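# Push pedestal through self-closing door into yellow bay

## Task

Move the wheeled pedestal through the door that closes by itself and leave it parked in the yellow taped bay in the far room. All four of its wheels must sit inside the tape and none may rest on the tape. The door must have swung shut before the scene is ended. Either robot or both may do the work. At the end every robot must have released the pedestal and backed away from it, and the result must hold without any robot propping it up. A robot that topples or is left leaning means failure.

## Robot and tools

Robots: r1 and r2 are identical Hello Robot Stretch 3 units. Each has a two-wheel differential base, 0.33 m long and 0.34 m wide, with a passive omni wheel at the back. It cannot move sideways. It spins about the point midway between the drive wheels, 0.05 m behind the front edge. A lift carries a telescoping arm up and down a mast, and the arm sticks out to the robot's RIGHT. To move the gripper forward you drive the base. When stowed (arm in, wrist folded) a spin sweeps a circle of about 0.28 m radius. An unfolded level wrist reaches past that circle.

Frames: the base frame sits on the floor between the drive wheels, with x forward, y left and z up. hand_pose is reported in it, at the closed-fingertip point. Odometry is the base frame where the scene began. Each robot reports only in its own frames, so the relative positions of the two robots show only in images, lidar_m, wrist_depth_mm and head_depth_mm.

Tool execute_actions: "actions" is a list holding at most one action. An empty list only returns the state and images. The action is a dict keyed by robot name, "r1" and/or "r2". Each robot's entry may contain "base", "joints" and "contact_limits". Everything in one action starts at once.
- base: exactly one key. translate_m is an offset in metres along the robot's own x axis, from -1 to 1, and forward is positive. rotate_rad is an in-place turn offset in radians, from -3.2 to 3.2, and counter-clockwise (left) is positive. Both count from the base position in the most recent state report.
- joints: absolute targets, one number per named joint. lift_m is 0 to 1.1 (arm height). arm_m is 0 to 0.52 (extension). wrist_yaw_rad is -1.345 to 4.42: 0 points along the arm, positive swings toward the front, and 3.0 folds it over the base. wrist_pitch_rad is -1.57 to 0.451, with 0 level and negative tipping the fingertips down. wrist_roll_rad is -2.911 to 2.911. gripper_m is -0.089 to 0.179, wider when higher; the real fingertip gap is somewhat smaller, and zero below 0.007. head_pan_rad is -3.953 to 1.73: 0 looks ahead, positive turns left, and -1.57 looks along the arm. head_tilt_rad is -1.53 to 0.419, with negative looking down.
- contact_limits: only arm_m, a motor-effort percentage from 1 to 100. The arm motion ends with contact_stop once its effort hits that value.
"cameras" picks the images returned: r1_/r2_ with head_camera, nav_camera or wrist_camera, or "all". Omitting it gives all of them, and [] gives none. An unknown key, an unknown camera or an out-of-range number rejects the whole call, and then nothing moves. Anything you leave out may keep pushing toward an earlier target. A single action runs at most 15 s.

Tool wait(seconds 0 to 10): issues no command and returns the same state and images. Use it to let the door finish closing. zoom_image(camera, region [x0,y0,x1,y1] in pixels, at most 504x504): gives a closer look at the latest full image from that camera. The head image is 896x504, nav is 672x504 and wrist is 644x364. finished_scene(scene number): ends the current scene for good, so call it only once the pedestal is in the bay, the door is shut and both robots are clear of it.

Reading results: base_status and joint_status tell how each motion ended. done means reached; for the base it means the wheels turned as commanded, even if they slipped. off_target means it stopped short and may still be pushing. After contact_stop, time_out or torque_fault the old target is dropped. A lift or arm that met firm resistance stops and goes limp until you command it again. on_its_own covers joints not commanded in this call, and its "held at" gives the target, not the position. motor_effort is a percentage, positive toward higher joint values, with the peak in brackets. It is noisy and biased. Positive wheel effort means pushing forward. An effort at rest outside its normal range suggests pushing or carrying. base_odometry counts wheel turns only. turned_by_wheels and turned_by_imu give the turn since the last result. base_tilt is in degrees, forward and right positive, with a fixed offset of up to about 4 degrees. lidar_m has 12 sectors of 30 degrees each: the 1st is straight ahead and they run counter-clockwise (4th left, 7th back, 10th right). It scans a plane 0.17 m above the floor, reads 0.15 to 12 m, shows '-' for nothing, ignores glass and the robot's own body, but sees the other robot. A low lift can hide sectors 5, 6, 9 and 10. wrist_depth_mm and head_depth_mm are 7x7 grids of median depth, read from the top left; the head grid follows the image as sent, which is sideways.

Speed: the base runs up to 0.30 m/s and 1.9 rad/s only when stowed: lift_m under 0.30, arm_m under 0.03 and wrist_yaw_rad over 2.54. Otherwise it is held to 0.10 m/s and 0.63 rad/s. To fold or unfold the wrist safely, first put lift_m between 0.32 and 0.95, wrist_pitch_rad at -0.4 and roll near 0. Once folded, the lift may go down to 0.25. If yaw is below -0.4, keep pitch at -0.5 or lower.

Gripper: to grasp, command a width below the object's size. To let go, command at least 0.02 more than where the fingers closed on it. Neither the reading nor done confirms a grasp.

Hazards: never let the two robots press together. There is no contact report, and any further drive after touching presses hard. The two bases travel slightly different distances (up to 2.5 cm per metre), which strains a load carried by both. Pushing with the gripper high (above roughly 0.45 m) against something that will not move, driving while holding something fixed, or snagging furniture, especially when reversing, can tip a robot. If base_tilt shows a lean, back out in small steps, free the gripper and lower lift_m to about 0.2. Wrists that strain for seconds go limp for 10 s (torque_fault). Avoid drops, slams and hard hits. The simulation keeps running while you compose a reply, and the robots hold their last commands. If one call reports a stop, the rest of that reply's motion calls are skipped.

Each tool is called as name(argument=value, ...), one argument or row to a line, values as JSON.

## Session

execute_actions(
  actions=[],
)

Scene clock: 0.00 s.
r1.base_odometry: x=+0.000 y=+0.000 heading=+0.000 (m, m, rad; r1's odometry frame)
r1.turned_by_wheels: +0.000 (rad since the last result)
r1.turned_by_imu: +0.000 (rad since the last result)
r1.base_tilt: forward=+2.4 right=+0.5 (deg)
r1.lidar_m: 1.33 1.33 0.80 0.70 0.70 0.82 1.46 1.49 1.74 3.06 2.57 1.52
r1.head_depth_mm: 1481 1492 1516 1517 1538 1561 1574 / 1427 1442 1447 1462 1487 1491 1511 / 1365 1379 1394 1415 1425 1432 1455 / 1328 1331 1341 1356 1371 1389 1399 / 1281 1294 1301 1314 1325 1342 1350 / 1238 1251 1259 1267 1280 1296 1302 / 1201 1208 1218 1230 1244 1250 1258
r1.base_status: not commanded
r1.joint_positions: lift_m=+0.421 arm_m=-0.002 wrist_yaw_rad=+3.021 wrist_pitch_rad=-0.460 wrist_roll_rad=+0.001 gripper_m=+0.037 head_pan_rad=-0.011 head_tilt_rad=+0.011
r1.joint_status: not commanded
r1.motor_effort: left_wheel=-1 right_wheel=+0 lift_m=+35 arm_m=+1 wrist_yaw_rad=+1 wrist_pitch_rad=+4 wrist_roll_rad=+0 gripper_m=+1 head_pan_rad=+0 head_tilt_rad=+2 (%)
r1.hand_pose: x=+0.0050 y=+0.0749 z=+0.4241 quat_wxyz=(+0.203, +0.697, +0.120, +0.677) (m; r1's base frame)
r1.wrist_depth_mm: 552 - 661 714 787 913 - / 594 - 705 773 898 - - / 639 676 782 851 966 - - / 683 734 841 874 877 841 818 / 735 755 - 728 734 707 697 / 659 637 - 620 - 609 594 / 564 563 - 565 539 535 530
r2.base_odometry: x=+0.000 y=+0.000 heading=+0.000 (m, m, rad; r2's odometry frame)
r2.turned_by_wheels: +0.000 (rad since the last result)
r2.turned_by_imu: +0.000 (rad since the last result)
r2.base_tilt: forward=+0.1 right=-0.8 (deg)
r2.lidar_m: 1.36 1.33 1.41 1.95 1.93 2.03 2.93 2.54 3.79 2.91 2.84 1.77
r2.head_depth_mm: 1614 1635 1652 1664 1693 1721 1736 / 1534 1561 1567 1600 1617 1627 1641 / 1461 1475 1489 1502 1528 1543 1559 / 1392 1407 1418 1430 1444 1454 1484 / 1329 1340 1350 1367 1384 1399 1408 / 1276 1278 1296 1312 1326 1333 1340 / 1218 1227 1245 1248 1263 1273 1284
r2.base_status: not commanded
r2.joint_positions: lift_m=+0.547 arm_m=+0.002 wrist_yaw_rad=+2.859 wrist_pitch_rad=-0.348 wrist_roll_rad=+0.013 gripper_m=+0.037 head_pan_rad=-0.014 head_tilt_rad=+0.012
r2.joint_status: not commanded
r2.motor_effort: left_wheel=+0 right_wheel=-1 lift_m=+29 arm_m=+0 wrist_yaw_rad=+0 wrist_pitch_rad=+8 wrist_roll_rad=+0 gripper_m=+0 head_pan_rad=+0 head_tilt_rad=+2 (%)
r2.hand_pose: x=+0.0436 y=+0.0762 z=+0.5759 quat_wxyz=(+0.220, +0.711, +0.022, +0.668) (m; r2's base frame)
r2.wrist_depth_mm: - - - - - - 965 / - - - - - - - / - - - - - - - / - - - - - - - / - - - - - - - / 843 - 890 888 933 948 958 / 711 - 746 753 781 784 792
pictures: r1_head_camera (sideways: a quarter turn clockwise sets it upright), r1_nav_camera (sideways: a quarter turn counterclockwise sets it upright), r1_wrist_camera, r2_head_camera (sideways: a quarter turn clockwise sets it upright), r2_nav_camera (sideways: a quarter turn counterclockwise sets it upright), r2_wrist_camera
Images, in order (width x height): r1_head_camera 896x504, r1_nav_camera 672x504, r1_wrist_camera 644x364, r2_head_camera 896x504, r2_nav_camera 672x504, r2_wrist_camera 644x364.

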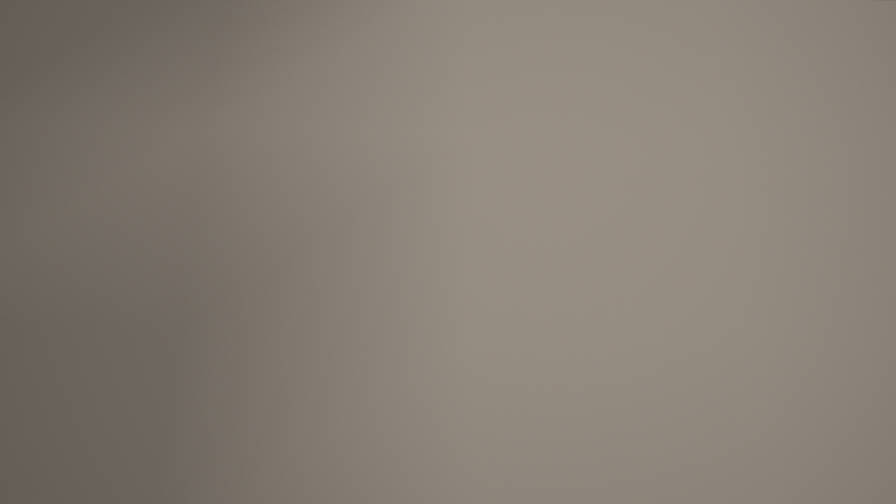

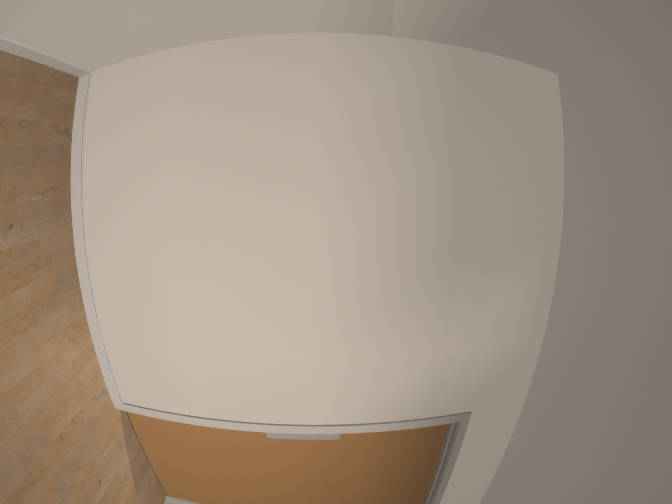

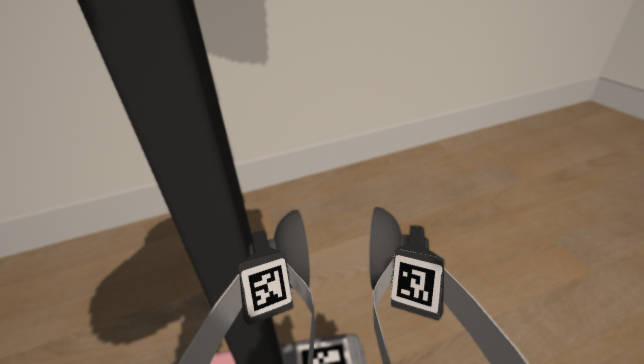

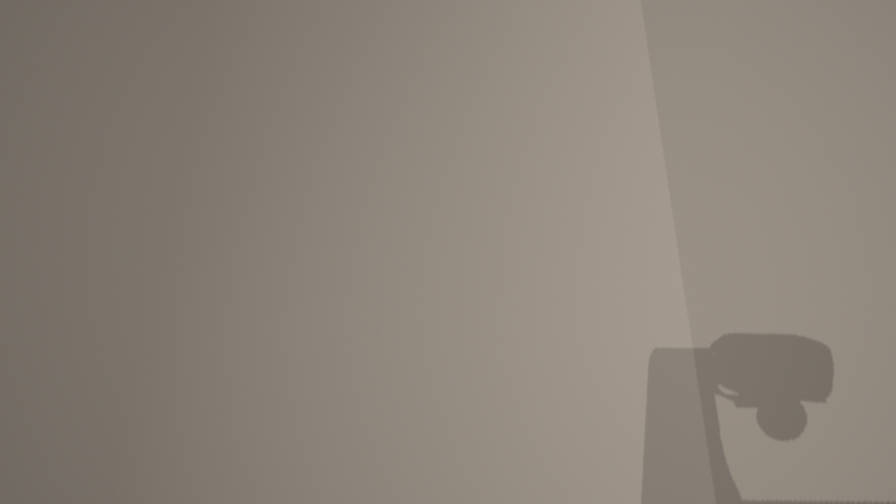

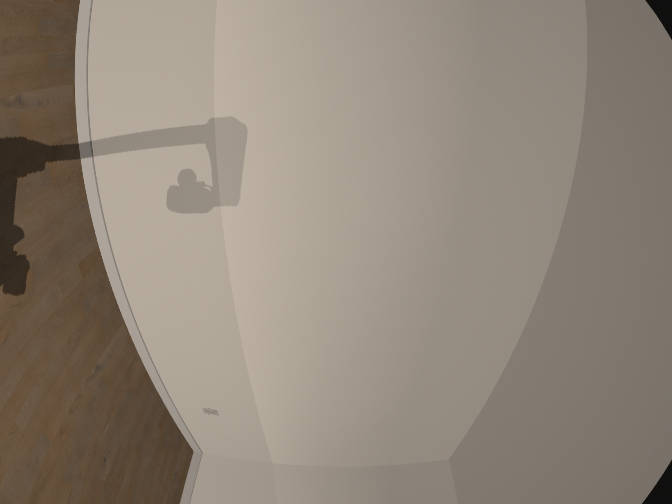

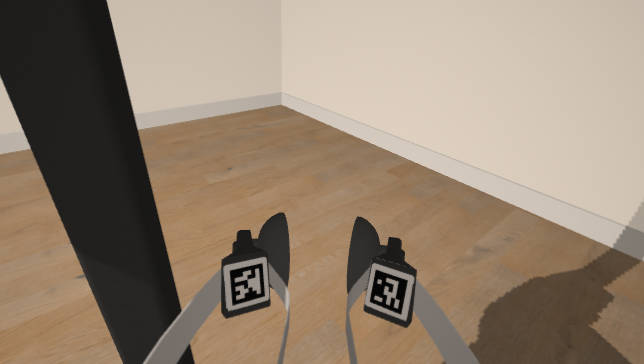

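execute_actions(
  actions=[
    {"r1":{"joints":{"lift_m":0.28,"wrist_yaw_rad":3.0,"wrist_pitch_rad":-0.45,"head_pan_rad":-2.2,"head_tilt_rad":-0.6}},"r2":{"joints":{"lift_m":0.33,"wrist_yaw_rad":3.0,"wrist_pitch_rad":-0.45,"head_pan_rad":-2.2,"head_tilt_rad":-0.6}}},
  ],
  cameras=["r1_nav_camera","r2_nav_camera","r1_head_camera","r2_head_camera"],
)

Scene clock: 4.77 s.
r1.base_odometry: x=+0.000 y=+0.000 heading=+0.000 (m, m, rad; r1's odometry frame)
r1.turned_by_wheels: +0.000 (rad since the last result)
r1.turned_by_imu: +0.001 (rad since the last result)
r1.base_tilt: forward=+2.4 right=+0.6 (deg)
r1.lidar_m: 1.33 1.33 0.80 0.70 0.70 0.82 1.47 1.48 1.73 3.06 2.56 1.52
r1.head_depth_mm: 1302 1418 1539 1720 1748 1421 1203 / 1394 1517 1683 1888 1727 1415 1202 / 1493 1656 1838 2037 1715 1401 1189 / 1613 1800 2030 2133 1706 1396 1187 / 1770 1975 2282 2176 1699 1388 1178 / 1932 2211 2566 2159 1683 1381 1181 / 2146 2487 2790 2137 1672 1378 1170
r1.base_status: not commanded
r1.joint_positions: lift_m=+0.281 arm_m=-0.002 wrist_yaw_rad=+3.001 wrist_pitch_rad=-0.466 wrist_roll_rad=+0.001 gripper_m=+0.037 head_pan_rad=-2.193 head_tilt_rad=-0.592
r1.joint_status: all done
r1.motor_effort: left_wheel=-1(1) right_wheel=+0(0) lift_m=+14(28) arm_m=+1(1) wrist_yaw_rad=-2(2) wrist_pitch_rad=+5(4) wrist_roll_rad=+0(0) gripper_m=+0(1) head_pan_rad=-4(47) head_tilt_rad=-4(39) (%)
r1.hand_pose: x=+0.0093 y=+0.0735 z=+0.2828 quat_wxyz=(+0.211, +0.698, +0.115, +0.675) (m; r1's base frame)
r1.wrist_depth_mm: 550 - 654 727 819 911 - / 590 - 712 794 872 959 - / 621 680 754 812 801 781 768 / 660 681 667 657 642 625 618 / 570 565 - 543 551 521 519 / 490 498 - - - 454 443 / 439 - - - 403 396 392
r2.base_odometry: x=+0.000 y=+0.000 heading=+0.000 (m, m, rad; r2's odometry frame)
r2.turned_by_wheels: +0.000 (rad since the last result)
r2.turned_by_imu: +0.000 (rad since the last result)
r2.base_tilt: forward=+0.0 right=-0.9 (deg)
r2.lidar_m: 1.35 1.33 1.41 1.95 1.93 2.03 2.94 2.56 3.76 2.91 2.84 1.77
r2.head_depth_mm: - - 2750 2153 1733 1451 1249 / - - 2823 2143 1731 1462 1245 / - - 2786 2132 1721 1446 1251 / - - 2777 2127 1732 1447 1249 / - - 2785 2129 1725 1443 1247 / 3826 3869 2785 2125 1719 1439 1248 / 3377 3630 2763 2130 1705 1438 1240
r2.base_status: not commanded
r2.joint_positions: lift_m=+0.330 arm_m=+0.002 wrist_yaw_rad=+2.998 wrist_pitch_rad=-0.464 wrist_roll_rad=+0.013 gripper_m=+0.037 head_pan_rad=-2.193 head_tilt_rad=-0.592
r2.joint_status: all done
r2.motor_effort: left_wheel=+0(0) right_wheel=-1(1) lift_m=+20(24) arm_m=+0(0) wrist_yaw_rad=+1(2) wrist_pitch_rad=+8(7) wrist_roll_rad=+0(0) gripper_m=+0(0) head_pan_rad=-4(49) head_tilt_rad=-5(45) (%)
r2.hand_pose: x=+0.0100 y=+0.0688 z=+0.3328 quat_wxyz=(+0.213, +0.702, +0.112, +0.670) (m; r2's base frame)
r2.wrist_depth_mm: - - - - - - - / - - - - - - - / 929 933 955 - - - - / 716 732 778 778 811 833 841 / 585 608 - 635 663 663 676 / 517 527 - 557 565 565 567 / 452 - - - 477 483 483
pictures: r1_head_camera (sideways: a quarter turn clockwise sets it upright), r1_nav_camera (sideways: a quarter turn counterclockwise sets it upright), r2_head_camera (sideways: a quarter turn clockwise sets it upright), r2_nav_camera (sideways: a quarter turn counterclockwise sets it upright)
Images, in order (width x height): r1_head_camera 896x504, r1_nav_camera 672x504, r2_head_camera 896x504, r2_nav_camera 672x504.

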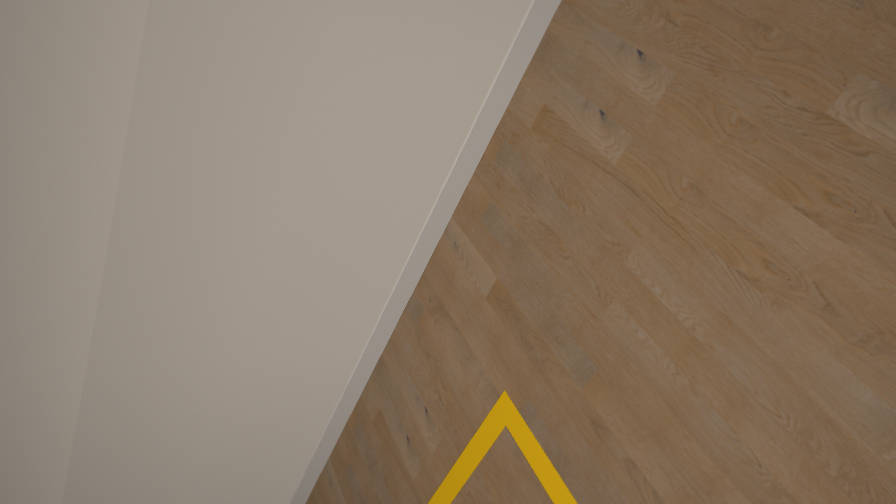

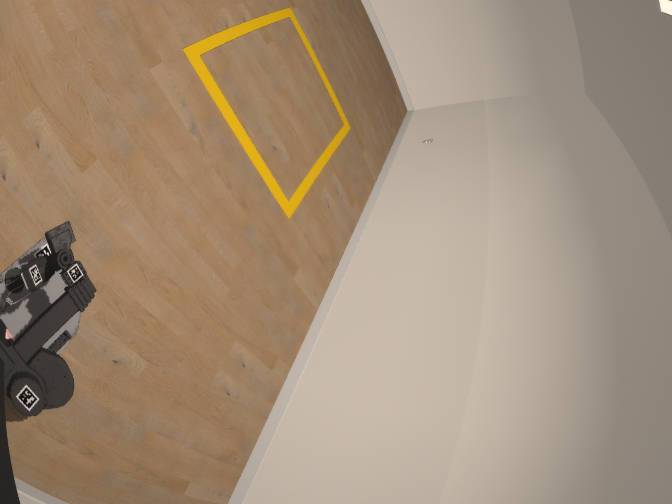

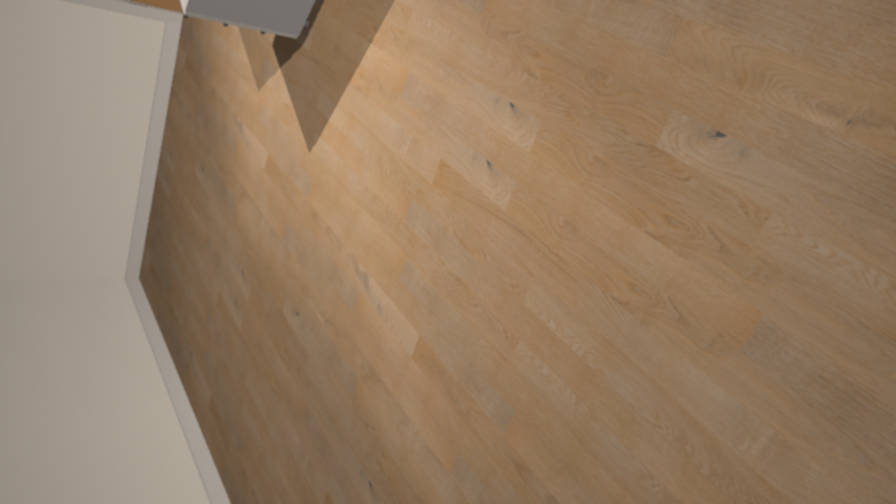

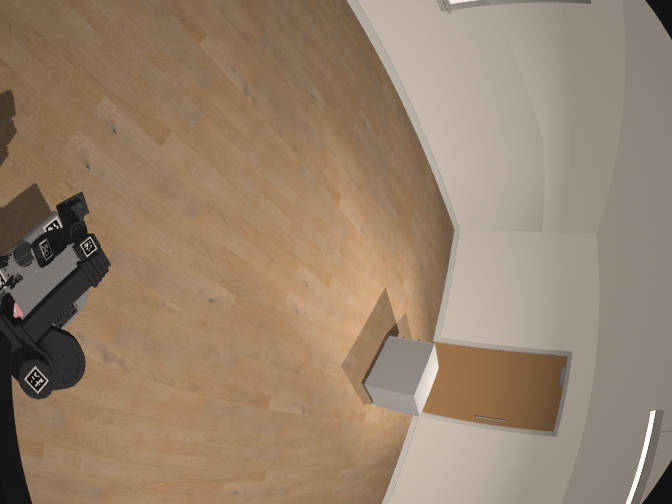

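execute_actions(
  actions=[
    {"r1":{"joints":{"head_pan_rad":-0.95,"head_tilt_rad":-0.55}},"r2":{"joints":{"lift_m":0.28,"head_pan_rad":-2.6,"head_tilt_rad":-0.35}}},
  ],
  cameras=["r1_nav_camera","r2_nav_camera","r1_head_camera","r2_head_camera"],
)

Scene clock: 8.53 s.
r1.base_odometry: x=+0.000 y=+0.000 heading=+0.000 (m, m, rad; r1's odometry frame)
r1.turned_by_wheels: +0.000 (rad since the last result)
r1.turned_by_imu: +0.000 (rad since the last result)
r1.base_tilt: forward=+2.4 right=+0.6 (deg)
r1.lidar_m: 1.33 1.33 0.80 0.70 0.70 0.82 1.47 1.49 1.74 3.08 2.56 1.52
r1.head_depth_mm: 3336 3661 3461 2381 1811 1459 1220 / 3475 3835 3417 2356 1784 1449 1215 / 3598 3984 3427 2338 1787 1441 1207 / 3353 3798 3339 2298 1768 1429 1204 / 2619 2880 2979 2291 1750 1418 1196 / 2185 2372 2648 2274 1738 1413 1194 / 1927 2071 2205 2207 1727 1409 1186
r1.base_status: not commanded
r1.joint_positions: lift_m=+0.281 arm_m=-0.002 wrist_yaw_rad=+3.001 wrist_pitch_rad=-0.466 wrist_roll_rad=+0.001 gripper_m=+0.037 head_pan_rad=-0.957 head_tilt_rad=-0.557
r1.joint_status: all done
r1.motor_effort: left_wheel=-1(1) right_wheel=+0(0) lift_m=+14(14) arm_m=+1(2) wrist_yaw_rad=-2(1) wrist_pitch_rad=+4(4) wrist_roll_rad=+0(1) gripper_m=+1(1) head_pan_rad=+4(47) head_tilt_rad=+3(9) (%)
r1.hand_pose: x=+0.0093 y=+0.0735 z=+0.2828 quat_wxyz=(+0.211, +0.698, +0.115, +0.675) (m; r1's base frame)
r1.wrist_depth_mm: 547 - 655 732 819 903 - / 586 - 710 798 868 957 - / 632 677 752 808 799 781 754 / 654 681 674 658 642 626 614 / 575 562 - 538 548 525 517 / 481 498 - - - 449 443 / 438 - - - 400 400 387
r2.base_odometry: x=+0.000 y=+0.000 heading=+0.000 (m, m, rad; r2's odometry frame)
r2.turned_by_wheels: +0.000 (rad since the last result)
r2.turned_by_imu: +0.000 (rad since the last result)
r2.base_tilt: forward=+0.0 right=-0.8 (deg)
r2.lidar_m: 1.36 1.33 1.41 1.95 1.92 2.03 2.93 2.56 3.77 2.90 2.84 1.77
r2.head_depth_mm: 3848 - - 3265 2297 1783 1447 / 3887 - - 3199 2302 1778 1444 / 3890 - - 2902 2272 1768 1451 / 3981 - - 2835 2271 1764 1444 / - - - 3005 2270 1764 1441 / - - - 3153 2249 1758 1427 / - - - 3151 2248 1759 1436
r2.base_status: not commanded
r2.joint_positions: lift_m=+0.280 arm_m=+0.002 wrist_yaw_rad=+2.998 wrist_pitch_rad=-0.464 wrist_roll_rad=+0.013 gripper_m=+0.037 head_pan_rad=-2.593 head_tilt_rad=-0.359
r2.joint_status: all done
r2.motor_effort: left_wheel=+0(0) right_wheel=-1(1) lift_m=+20(27) arm_m=+0(0) wrist_yaw_rad=+1(1) wrist_pitch_rad=+8(8) wrist_roll_rad=+0(1) gripper_m=+0(0) head_pan_rad=-3(32) head_tilt_rad=+6(30) (%)
r2.hand_pose: x=+0.0100 y=+0.0688 z=+0.2827 quat_wxyz=(+0.213, +0.702, +0.112, +0.670) (m; r2's base frame)
r2.wrist_depth_mm: - - - - - - - / - - - - - - - / 817 822 885 882 932 960 962 / 644 647 683 703 724 722 743 / 531 541 - 561 602 592 604 / 464 - - - 497 496 502 / - - - - 417 431 428
pictures: r1_head_camera (sideways: a quarter turn clockwise sets it upright), r1_nav_camera (sideways: a quarter turn counterclockwise sets it upright), r2_head_camera (sideways: a quarter turn clockwise sets it upright), r2_nav_camera (sideways: a quarter turn counterclockwise sets it upright)
Images, in order (width x height): r1_head_camera 896x504, r1_nav_camera 672x504, r2_head_camera 896x504, r2_nav_camera 672x504.

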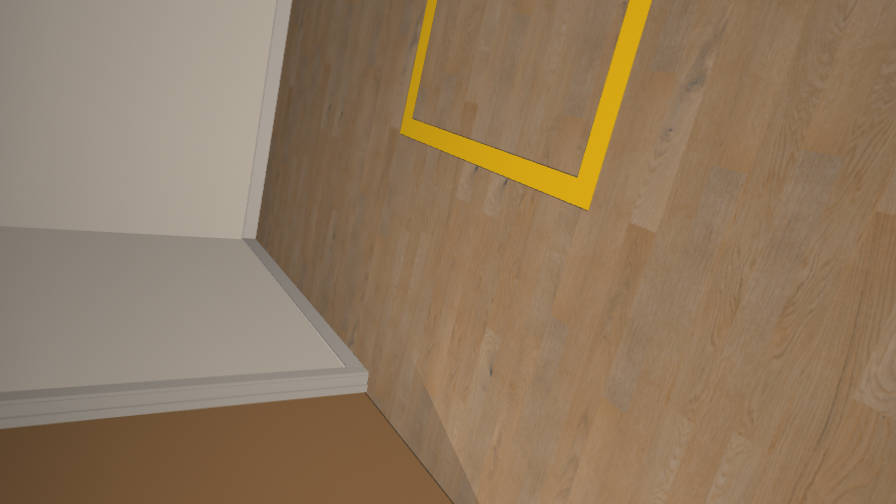

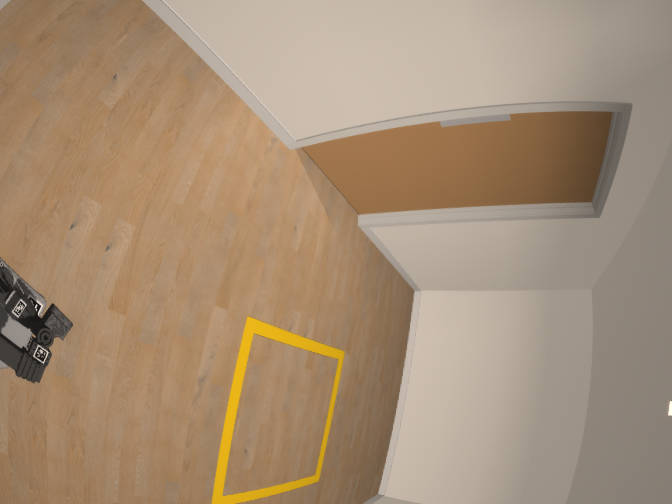

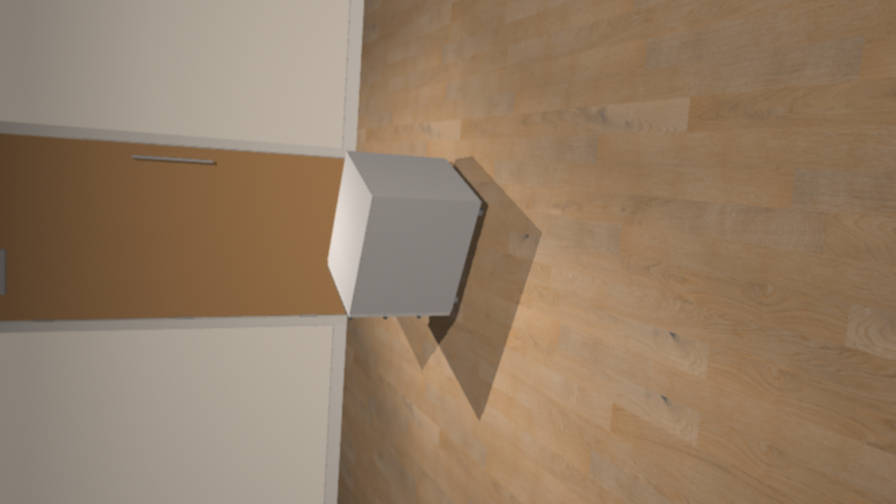

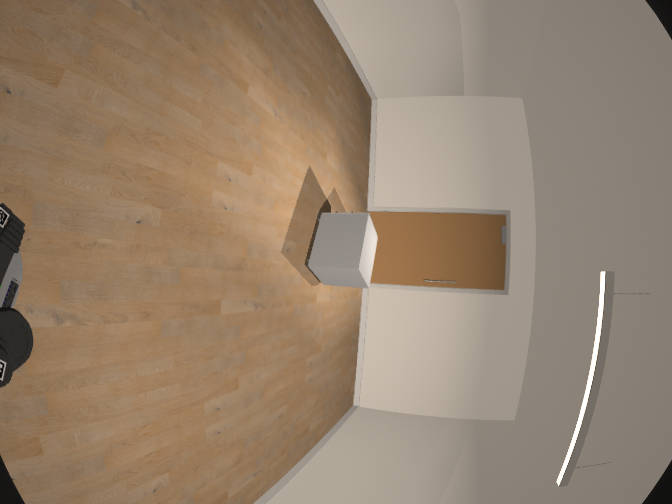

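execute_actions(
  actions=[
    {"r1":{"base":{"rotate_rad":-0.90},"joints":{"head_pan_rad":0.6,"head_tilt_rad":-0.6}},"r2":{"base":{"rotate_rad":-2.31},"joints":{"head_pan_rad":0,"head_tilt_rad":-0.45}}},
  ],
  cameras=["r2_head_camera","r2_nav_camera"],
)

execute_actions(
  actions=[
    {"r1":{"base":{"translate_m":1.0}},"r2":{"base":{"translate_m":1.0}}},
  ],
  cameras=[],
)

execute_actions(
  actions=[
    {"r1":{"base":{"translate_m":0.7}},"r2":{"base":{"translate_m":1.0},"joints":{"head_pan_rad":-0.3,"head_tilt_rad":-0.6}}},
  ],
  cameras=["r2_head_camera","r2_nav_camera","r1_head_camera","r1_nav_camera"],
)

Scene clock: 99.33 s.
r1.base_odometry: x=+0.000 y=+0.000 heading=-0.900 (m, m, rad; r1's odometry frame)
r1.turned_by_wheels: -0.900 (rad since the last result)
r1.turned_by_imu: -0.884 (rad since the last result)
r1.base_tilt: forward=+2.4 right=+0.6 (deg)
r1.lidar_m: 2.20 1.42 1.33 1.10 0.75 0.70 0.71 0.91 1.48 1.51 1.93 4.01
r1.head_depth_mm: 1744 2011 2411 2251 1748 1421 1203 / 1619 1852 2161 2238 1732 1413 1193 / 1417 1606 1895 2132 1707 1406 1190 / 1325 1489 1704 1954 1705 1398 1181 / 1243 1385 1566 1809 1696 1386 1179 / 1173 1298 1456 1664 1683 1381 1175 / 1109 1222 1355 1535 1640 1370 1171
r1.base_status: done
r1.joint_positions: lift_m=+0.281 arm_m=-0.002 wrist_yaw_rad=+3.001 wrist_pitch_rad=-0.466 wrist_roll_rad=+0.001 gripper_m=+0.037 head_pan_rad=+0.593 head_tilt_rad=-0.593
r1.joint_status: all done
r1.motor_effort: left_wheel=+3(13) right_wheel=-3(7) lift_m=+14(14) arm_m=+1(1) wrist_yaw_rad=-1(2) wrist_pitch_rad=+4(4) wrist_roll_rad=+0(1) gripper_m=+1(1) head_pan_rad=+4(46) head_tilt_rad=-3(13) (%)
r1.hand_pose: x=+0.0093 y=+0.0734 z=+0.2828 quat_wxyz=(+0.211, +0.698, +0.115, +0.675) (m; r1's base frame)
r1.wrist_depth_mm: 637 - - - - - - / 651 - - - - - - / 672 779 829 832 791 768 761 / 655 678 672 658 639 629 613 / 567 563 - 546 549 525 519 / 483 498 - - - 455 447 / 436 - - - 400 397 391
r2.base_odometry: x=+0.000 y=+0.000 heading=-2.310 (m, m, rad; r2's odometry frame)
r2.turned_by_wheels: -2.310 (rad since the last result)
r2.turned_by_imu: -2.363 (rad since the last result)
r2.base_tilt: forward=+0.0 right=-0.8 (deg)
r2.lidar_m: 2.62 3.14 2.85 2.30 1.46 1.33 1.34 1.63 1.91 1.92 2.35 2.56
r2.head_depth_mm: 3778 - 2639 2594 2051 1640 1366 / - - 2859 2741 2044 1634 1366 / - - - 2736 2030 1630 1366 / - - - 2714 2039 1629 1361 / - - - 2664 2019 1617 1360 / - - 3997 2701 2010 1615 1352 / 3970 - 3921 2675 2013 1621 1356
r2.base_status: done
r2.joint_positions: lift_m=+0.280 arm_m=+0.002 wrist_yaw_rad=+2.998 wrist_pitch_rad=-0.464 wrist_roll_rad=+0.013 gripper_m=+0.037 head_pan_rad=-0.007 head_tilt_rad=-0.445
r2.joint_status: all done
r2.motor_effort: left_wheel=+2(11) right_wheel=-4(10) lift_m=+20(20) arm_m=+0(0) wrist_yaw_rad=+2(2) wrist_pitch_rad=+8(8) wrist_roll_rad=+0(0) gripper_m=+0(0) head_pan_rad=+4(50) head_tilt_rad=-4(19) (%)
r2.hand_pose: x=+0.0100 y=+0.0688 z=+0.2827 quat_wxyz=(+0.213, +0.702, +0.112, +0.670) (m; r2's base frame)
r2.wrist_depth_mm: - - - - - - - / - - - - - - - / 818 840 851 899 909 932 - / 646 654 678 686 708 725 745 / 535 536 - 573 580 593 603 / 468 - - - 498 491 500 / - - - - 417 423 433
pictures: r2_head_camera (sideways: a quarter turn clockwise sets it upright), r2_nav_camera (sideways: a quarter turn counterclockwise sets it upright)
Images, in order (width x height): r2_head_camera 896x504, r2_nav_camera 672x504.

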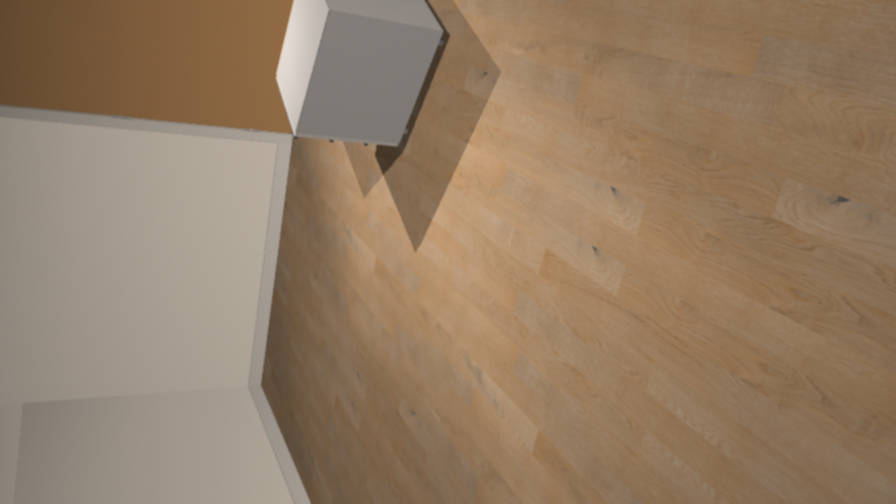

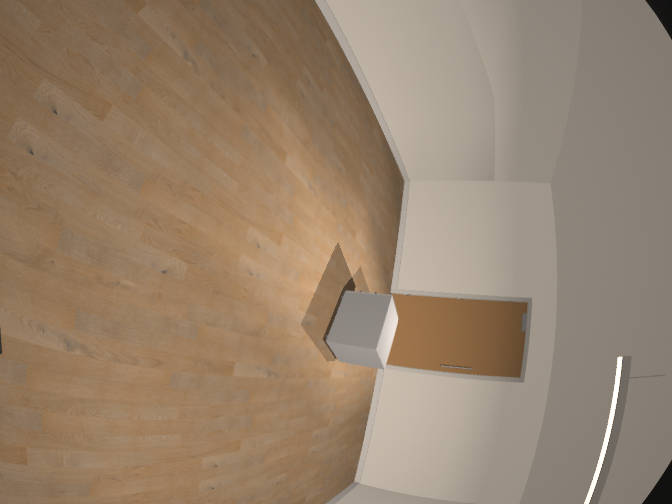

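Scene clock: 104.40 s.
r1.base_odometry: x=+0.622 y=-0.783 heading=-0.900 (m, m, rad; r1's odometry frame)
r1.turned_by_wheels: +0.000 (rad since the last result)
r1.turned_by_imu: +0.007 (rad since the last result)
r1.base_tilt: forward=+2.3 right=+0.6 (deg)
r1.lidar_m: 1.54 1.06 0.91 0.93 1.19 1.60 1.63 2.02 1.90 1.93 2.49 3.11
r1.head_depth_mm: 1197 1384 1567 1865 1740 1420 1200 / 1112 1273 1488 1808 1727 1412 1189 / 1038 1174 1356 1614 1709 1399 1186 / 970 1090 1246 1453 1642 1398 1185 / 912 1019 1148 1329 1546 1390 1180 / 860 954 1071 1214 1358 1378 1174 / 800 833 917 1032 1194 1324 1166
r1.base_status: done
r1.joint_positions: lift_m=+0.281 arm_m=-0.002 wrist_yaw_rad=+3.001 wrist_pitch_rad=-0.466 wrist_roll_rad=+0.001 gripper_m=+0.037 head_pan_rad=+0.593 head_tilt_rad=-0.593
r1.joint_status: not commanded
r1.motor_effort: left_wheel=+2(16) right_wheel=-2(5) lift_m=+14(14) arm_m=+1(1) wrist_yaw_rad=-1(1) wrist_pitch_rad=+5(4) wrist_roll_rad=+0(1) gripper_m=+0(1) head_pan_rad=+4(3) head_tilt_rad=-4(4) (%)
r1.hand_pose: x=+0.0094 y=+0.0734 z=+0.2827 quat_wxyz=(+0.212, +0.698, +0.115, +0.675) (m; r1's base frame)
r1.wrist_depth_mm: - - 978 890 839 793 806 / - - - 963 912 856 862 / 889 814 842 828 801 792 755 / 697 671 661 657 642 627 621 / 573 561 - 541 542 524 512 / 485 492 - - - 453 441 / 434 - - - 403 391 394
r2.base_odometry: x=-0.674 y=-0.739 heading=-2.310 (m, m, rad; r2's odometry frame)
r2.turned_by_wheels: +0.000 (rad since the last result)
r2.turned_by_imu: +0.005 (rad since the last result)
r2.base_tilt: forward=+0.0 right=-0.9 (deg)
r2.lidar_m: 1.80 2.73 2.49 2.51 2.50 2.27 2.29 2.49 2.26 2.28 2.80 1.63
r2.head_depth_mm: 2994 3176 3448 1885 1919 1640 1368 / 3132 3291 3554 2599 2057 1627 1362 / 3229 3503 3666 2720 2027 1637 1356 / 3344 3592 3769 2705 2042 1635 1356 / 3434 3756 3937 2703 2021 1616 1353 / 3590 3883 3951 2706 2010 1628 1354 / 3439 3663 3695 2675 2005 1625 1359
r2.base_status: done
r2.joint_positions: lift_m=+0.280 arm_m=+0.002 wrist_yaw_rad=+2.998 wrist_pitch_rad=-0.464 wrist_roll_rad=+0.013 gripper_m=+0.037 head_pan_rad=-0.007 head_tilt_rad=-0.445
r2.joint_status: not commanded
r2.motor_effort: left_wheel=+2(10) right_wheel=-4(7) lift_m=+21(20) arm_m=+0(0) wrist_yaw_rad=+1(1) wrist_pitch_rad=+8(8) wrist_roll_rad=+0(0) gripper_m=+0(0) head_pan_rad=+3(4) head_tilt_rad=-3(4) (%)
r2.hand_pose: x=+0.0099 y=+0.0688 z=+0.2827 quat_wxyz=(+0.213, +0.702, +0.112, +0.670) (m; r2's base frame)
r2.wrist_depth_mm: - - - - - - - / - - - - - - - / 819 827 850 907 923 954 993 / 645 653 676 683 713 729 751 / 528 546 - 561 596 589 610 / 465 - - - 496 501 506 / - - - - 415 423 433
pictures: none
No camera images: the call's "cameras" was empty. Leave "cameras" out to get every camera's image.

Scene clock: 109.43 s.
r1.base_odometry: x=+1.057 y=-1.331 heading=-0.900 (m, m, rad; r1's odometry frame)
r1.turned_by_wheels: +0.000 (rad since the last result)
r1.turned_by_imu: +0.005 (rad since the last result)
r1.base_tilt: forward=+2.4 right=+0.5 (deg)
r1.lidar_m: 0.96 0.74 0.70 0.71 0.81 1.84 2.27 2.34 2.20 2.23 2.68 2.51
r1.head_depth_mm: 711 828 992 1222 1569 1419 1201 / 740 813 908 1069 1355 1411 1200 / 711 805 929 1078 1269 1399 1190 / 667 748 854 997 1198 1363 1182 / 627 699 791 912 1076 1296 1179 / 592 655 737 840 977 1171 1173 / 560 617 687 778 893 1053 1148
r1.base_status: done
r1.joint_positions: lift_m=+0.281 arm_m=-0.002 wrist_yaw_rad=+3.001 wrist_pitch_rad=-0.466 wrist_roll_rad=+0.001 gripper_m=+0.037 head_pan_rad=+0.593 head_tilt_rad=-0.593
r1.joint_status: not commanded
r1.motor_effort: left_wheel=+2(14) right_wheel=-2(6) lift_m=+14(14) arm_m=+1(1) wrist_yaw_rad=-1(0) wrist_pitch_rad=+4(4) wrist_roll_rad=+0(1) gripper_m=+0(1) head_pan_rad=+3(3) head_tilt_rad=-3(3) (%)
r1.hand_pose: x=+0.0094 y=+0.0734 z=+0.2827 quat_wxyz=(+0.212, +0.698, +0.115, +0.675) (m; r1's base frame)
r1.wrist_depth_mm: 804 - 692 701 649 609 574 / 892 - 755 754 709 662 615 / 894 834 792 794 762 700 676 / 686 671 670 654 636 627 622 / 573 556 - 541 545 524 520 / 484 494 - - - 453 442 / 435 - - - 397 393 390
r2.base_odometry: x=-1.347 y=-1.478 heading=-2.310 (m, m, rad; r2's odometry frame)
r2.turned_by_wheels: +0.000 (rad since the last result)
r2.turned_by_imu: +0.005 (rad since the last result)
r2.base_tilt: forward=+0.0 right=-0.8 (deg)
r2.lidar_m: 2.60 2.34 2.13 2.14 2.65 3.20 3.23 2.88 2.63 2.64 0.85 0.85
r2.head_depth_mm: 2218 2440 2662 1329 1116 1226 1251 / 2236 2471 2641 2148 1168 1333 1247 / 2268 2501 2707 2151 1728 1409 1243 / 2270 2508 2700 2126 1727 1446 1245 / 2305 2558 2744 2129 1717 1445 1244 / 2331 2580 2785 2128 1708 1442 1248 / 2352 2622 2756 2114 1725 1435 1247
r2.base_status: done
r2.joint_positions: lift_m=+0.280 arm_m=+0.002 wrist_yaw_rad=+2.999 wrist_pitch_rad=-0.464 wrist_roll_rad=+0.013 gripper_m=+0.037 head_pan_rad=-0.293 head_tilt_rad=-0.593
r2.joint_status: all done
r2.motor_effort: left_wheel=+1(9) right_wheel=-3(7) lift_m=+20(20) arm_m=-1(0) wrist_yaw_rad=+1(1) wrist_pitch_rad=+8(8) wrist_roll_rad=+0(0) gripper_m=+0(0) head_pan_rad=-3(29) head_tilt_rad=-5(21) (%)
r2.hand_pose: x=+0.0099 y=+0.0688 z=+0.2827 quat_wxyz=(+0.213, +0.702, +0.112, +0.670) (m; r2's base frame)
r2.wrist_depth_mm: - - - - - - - / - - - - - - - / 804 825 881 891 925 942 991 / 642 662 689 700 723 720 742 / 532 546 - 567 585 590 603 / 472 - - - 492 494 508 / - - - - 420 426 437
pictures: r1_head_camera (sideways: a quarter turn clockwise sets it upright), r1_nav_camera (sideways: a quarter turn counterclockwise sets it upright), r2_head_camera (sideways: a quarter turn clockwise sets it upright), r2_nav_camera (sideways: a quarter turn counterclockwise sets it upright)
Images, in order (width x height): r1_head_camera 896x504, r1_nav_camera 672x504, r2_head_camera 896x504, r2_nav_camera 672x504.

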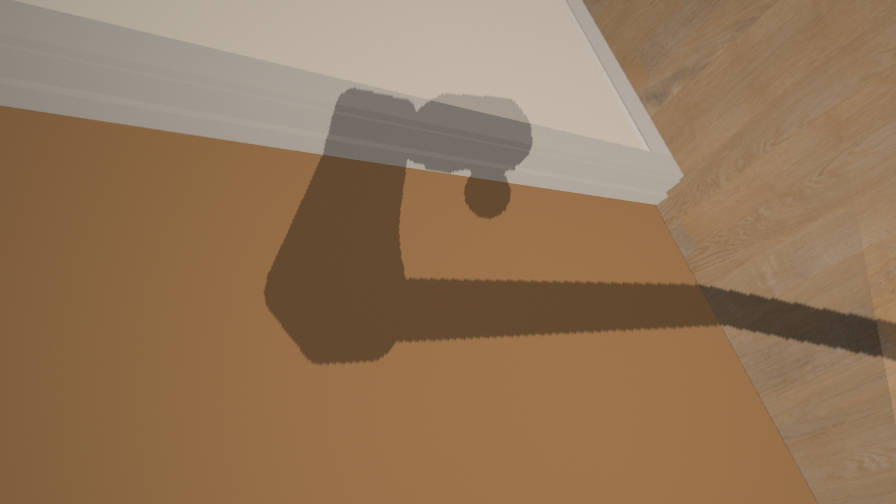

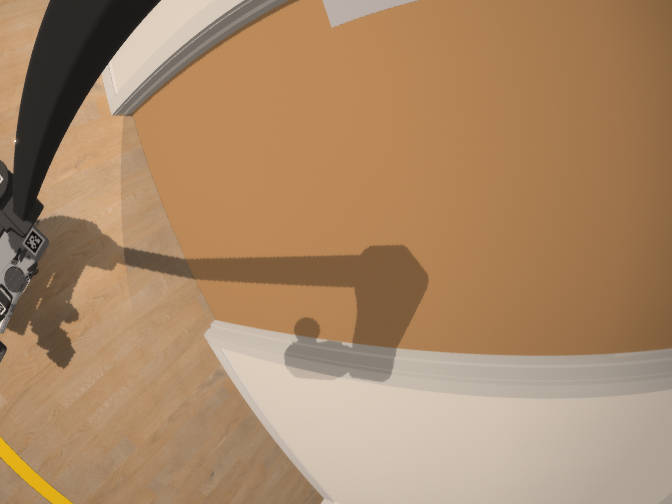

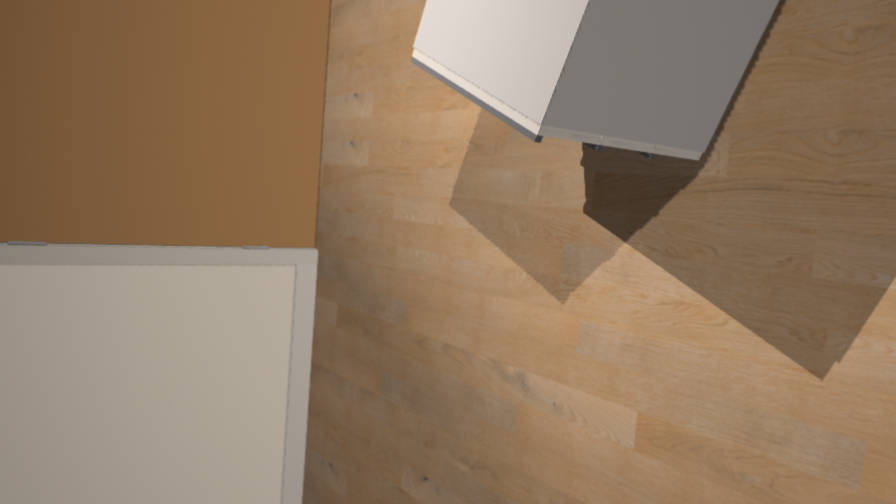

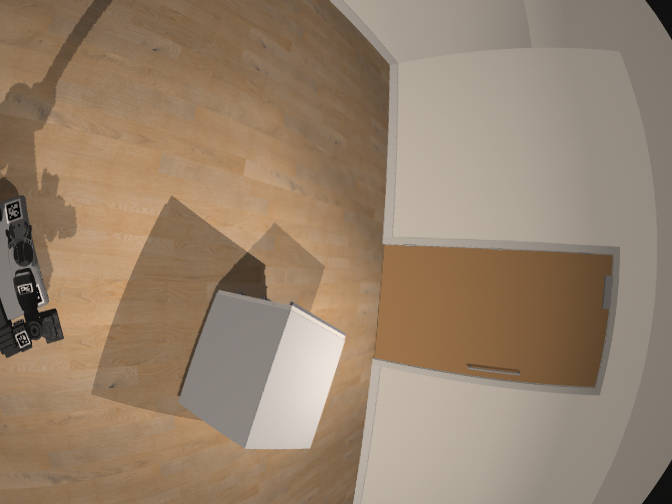

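execute_actions(
  actions=[],
)

Scene clock: 116.17 s.
r1.base_odometry: x=+1.057 y=-1.331 heading=-0.900 (m, m, rad; r1's odometry frame)
r1.turned_by_wheels: +0.000 (rad since the last result)
r1.turned_by_imu: +0.000 (rad since the last result)
r1.base_tilt: forward=+2.3 right=+0.5 (deg)
r1.lidar_m: 0.96 0.74 0.70 0.71 0.81 1.84 2.28 2.34 2.19 2.23 2.68 2.51
r1.head_depth_mm: 710 825 994 1222 1584 1420 1200 / 740 810 911 1067 1363 1417 1192 / 709 805 930 1079 1267 1407 1187 / 665 748 855 1000 1202 1361 1182 / 626 700 789 910 1077 1291 1179 / 591 656 735 841 975 1170 1172 / 561 618 687 776 894 1050 1150
r1.base_status: done
r1.joint_positions: lift_m=+0.281 arm_m=-0.002 wrist_yaw_rad=+3.001 wrist_pitch_rad=-0.466 wrist_roll_rad=+0.001 gripper_m=+0.037 head_pan_rad=+0.593 head_tilt_rad=-0.593
r1.joint_status: not commanded
r1.motor_effort: left_wheel=+2(14) right_wheel=-2(6) lift_m=+14(14) arm_m=+1(1) wrist_yaw_rad=-1(0) wrist_pitch_rad=+5(4) wrist_roll_rad=+1(1) gripper_m=+1(1) head_pan_rad=+4(3) head_tilt_rad=-3(3) (%)
r1.hand_pose: x=+0.0094 y=+0.0734 z=+0.2827 quat_wxyz=(+0.212, +0.698, +0.115, +0.675) (m; r1's base frame)
r1.wrist_depth_mm: 807 - 687 697 646 611 572 / 889 - 752 768 705 658 614 / 885 830 791 799 754 707 670 / 690 678 663 650 638 625 608 / 577 558 - 543 550 525 515 / 481 491 - - - 455 447 / 437 - - - 400 398 391
r2.base_odometry: x=-1.347 y=-1.478 heading=-2.310 (m, m, rad; r2's odometry frame)
r2.turned_by_wheels: +0.000 (rad since the last result)
r2.turned_by_imu: +0.000 (rad since the last result)
r2.base_tilt: forward=+0.0 right=-0.9 (deg)
r2.lidar_m: 2.60 2.33 2.13 2.15 2.65 3.20 3.23 2.89 2.62 2.64 0.85 0.85
r2.head_depth_mm: 2229 2477 2632 1330 1113 1229 1255 / 2262 2481 2667 2144 1164 1330 1254 / 2250 2526 2711 2128 1738 1415 1250 / 2307 2523 2701 2139 1721 1438 1248 / 2309 2595 2725 2132 1711 1454 1247 / 2345 2580 2791 2125 1716 1442 1246 / 2348 2635 2774 2136 1710 1437 1244
r2.base_status: done
r2.joint_positions: lift_m=+0.280 arm_m=+0.002 wrist_yaw_rad=+2.999 wrist_pitch_rad=-0.464 wrist_roll_rad=+0.013 gripper_m=+0.037 head_pan_rad=-0.293 head_tilt_rad=-0.593
r2.joint_status: all done
r2.motor_effort: left_wheel=+1(9) right_wheel=-3(7) lift_m=+20(20) arm_m=+0(0) wrist_yaw_rad=+1(1) wrist_pitch_rad=+8(8) wrist_roll_rad=+0(0) gripper_m=+0(0) head_pan_rad=-4(29) head_tilt_rad=-5(21) (%)
r2.hand_pose: x=+0.0099 y=+0.0688 z=+0.2827 quat_wxyz=(+0.213, +0.702, +0.112, +0.670) (m; r2's base frame)
r2.wrist_depth_mm: - - - - - - - / - - - - - - - / 822 817 871 892 908 949 986 / 643 651 667 697 698 729 738 / 526 534 - 572 595 587 605 / 464 - - - 496 495 502 / - - - - 416 430 430
pictures: r1_head_camera (sideways: a quarter turn clockwise sets it upright), r1_nav_camera (sideways: a quarter turn counterclockwise sets it upright), r1_wrist_camera, r2_head_camera (sideways: a quarter turn clockwise sets it upright), r2_nav_camera (sideways: a quarter turn counterclockwise sets it upright), r2_wrist_camera
Images, in order (width x height): r1_head_camera 896x504, r1_nav_camera 672x504, r1_wrist_camera 644x364, r2_head_camera 896x504, r2_nav_camera 672x504, r2_wrist_camera 644x364.

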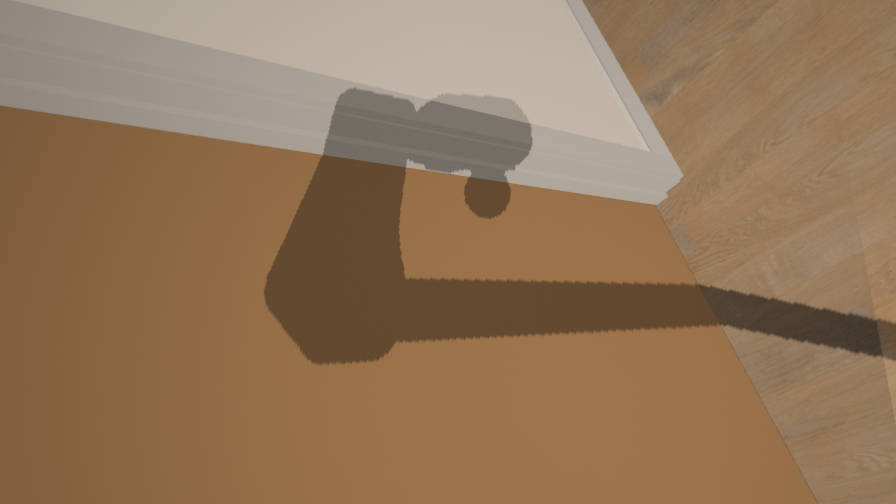

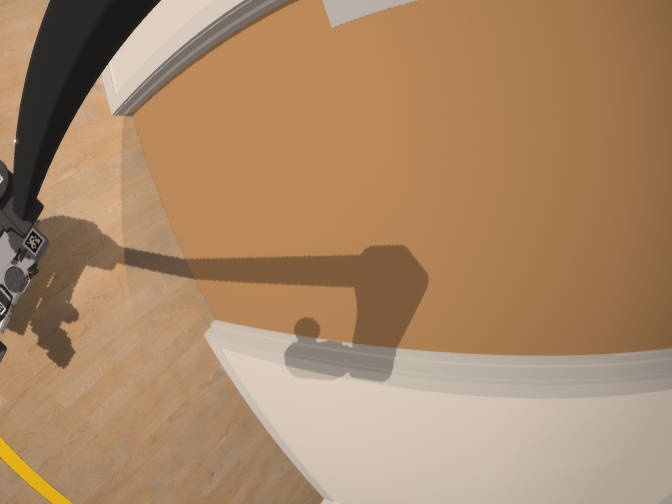

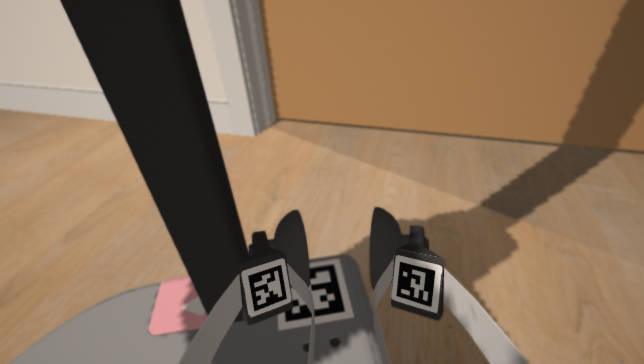

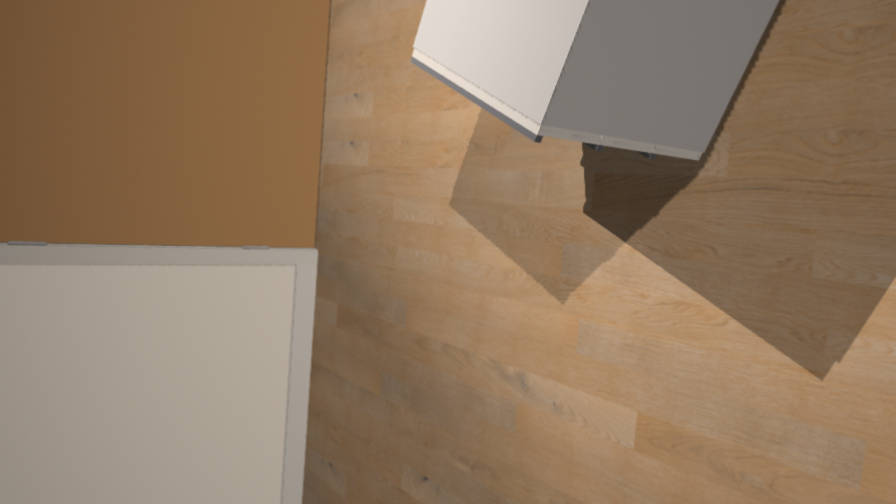

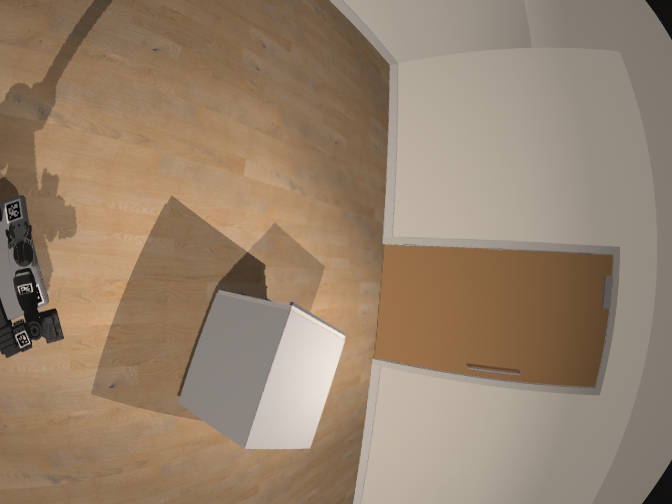

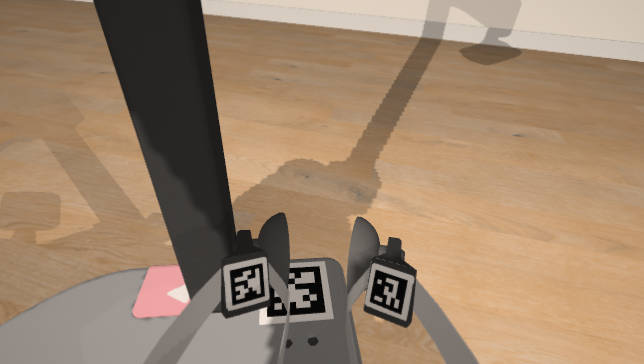

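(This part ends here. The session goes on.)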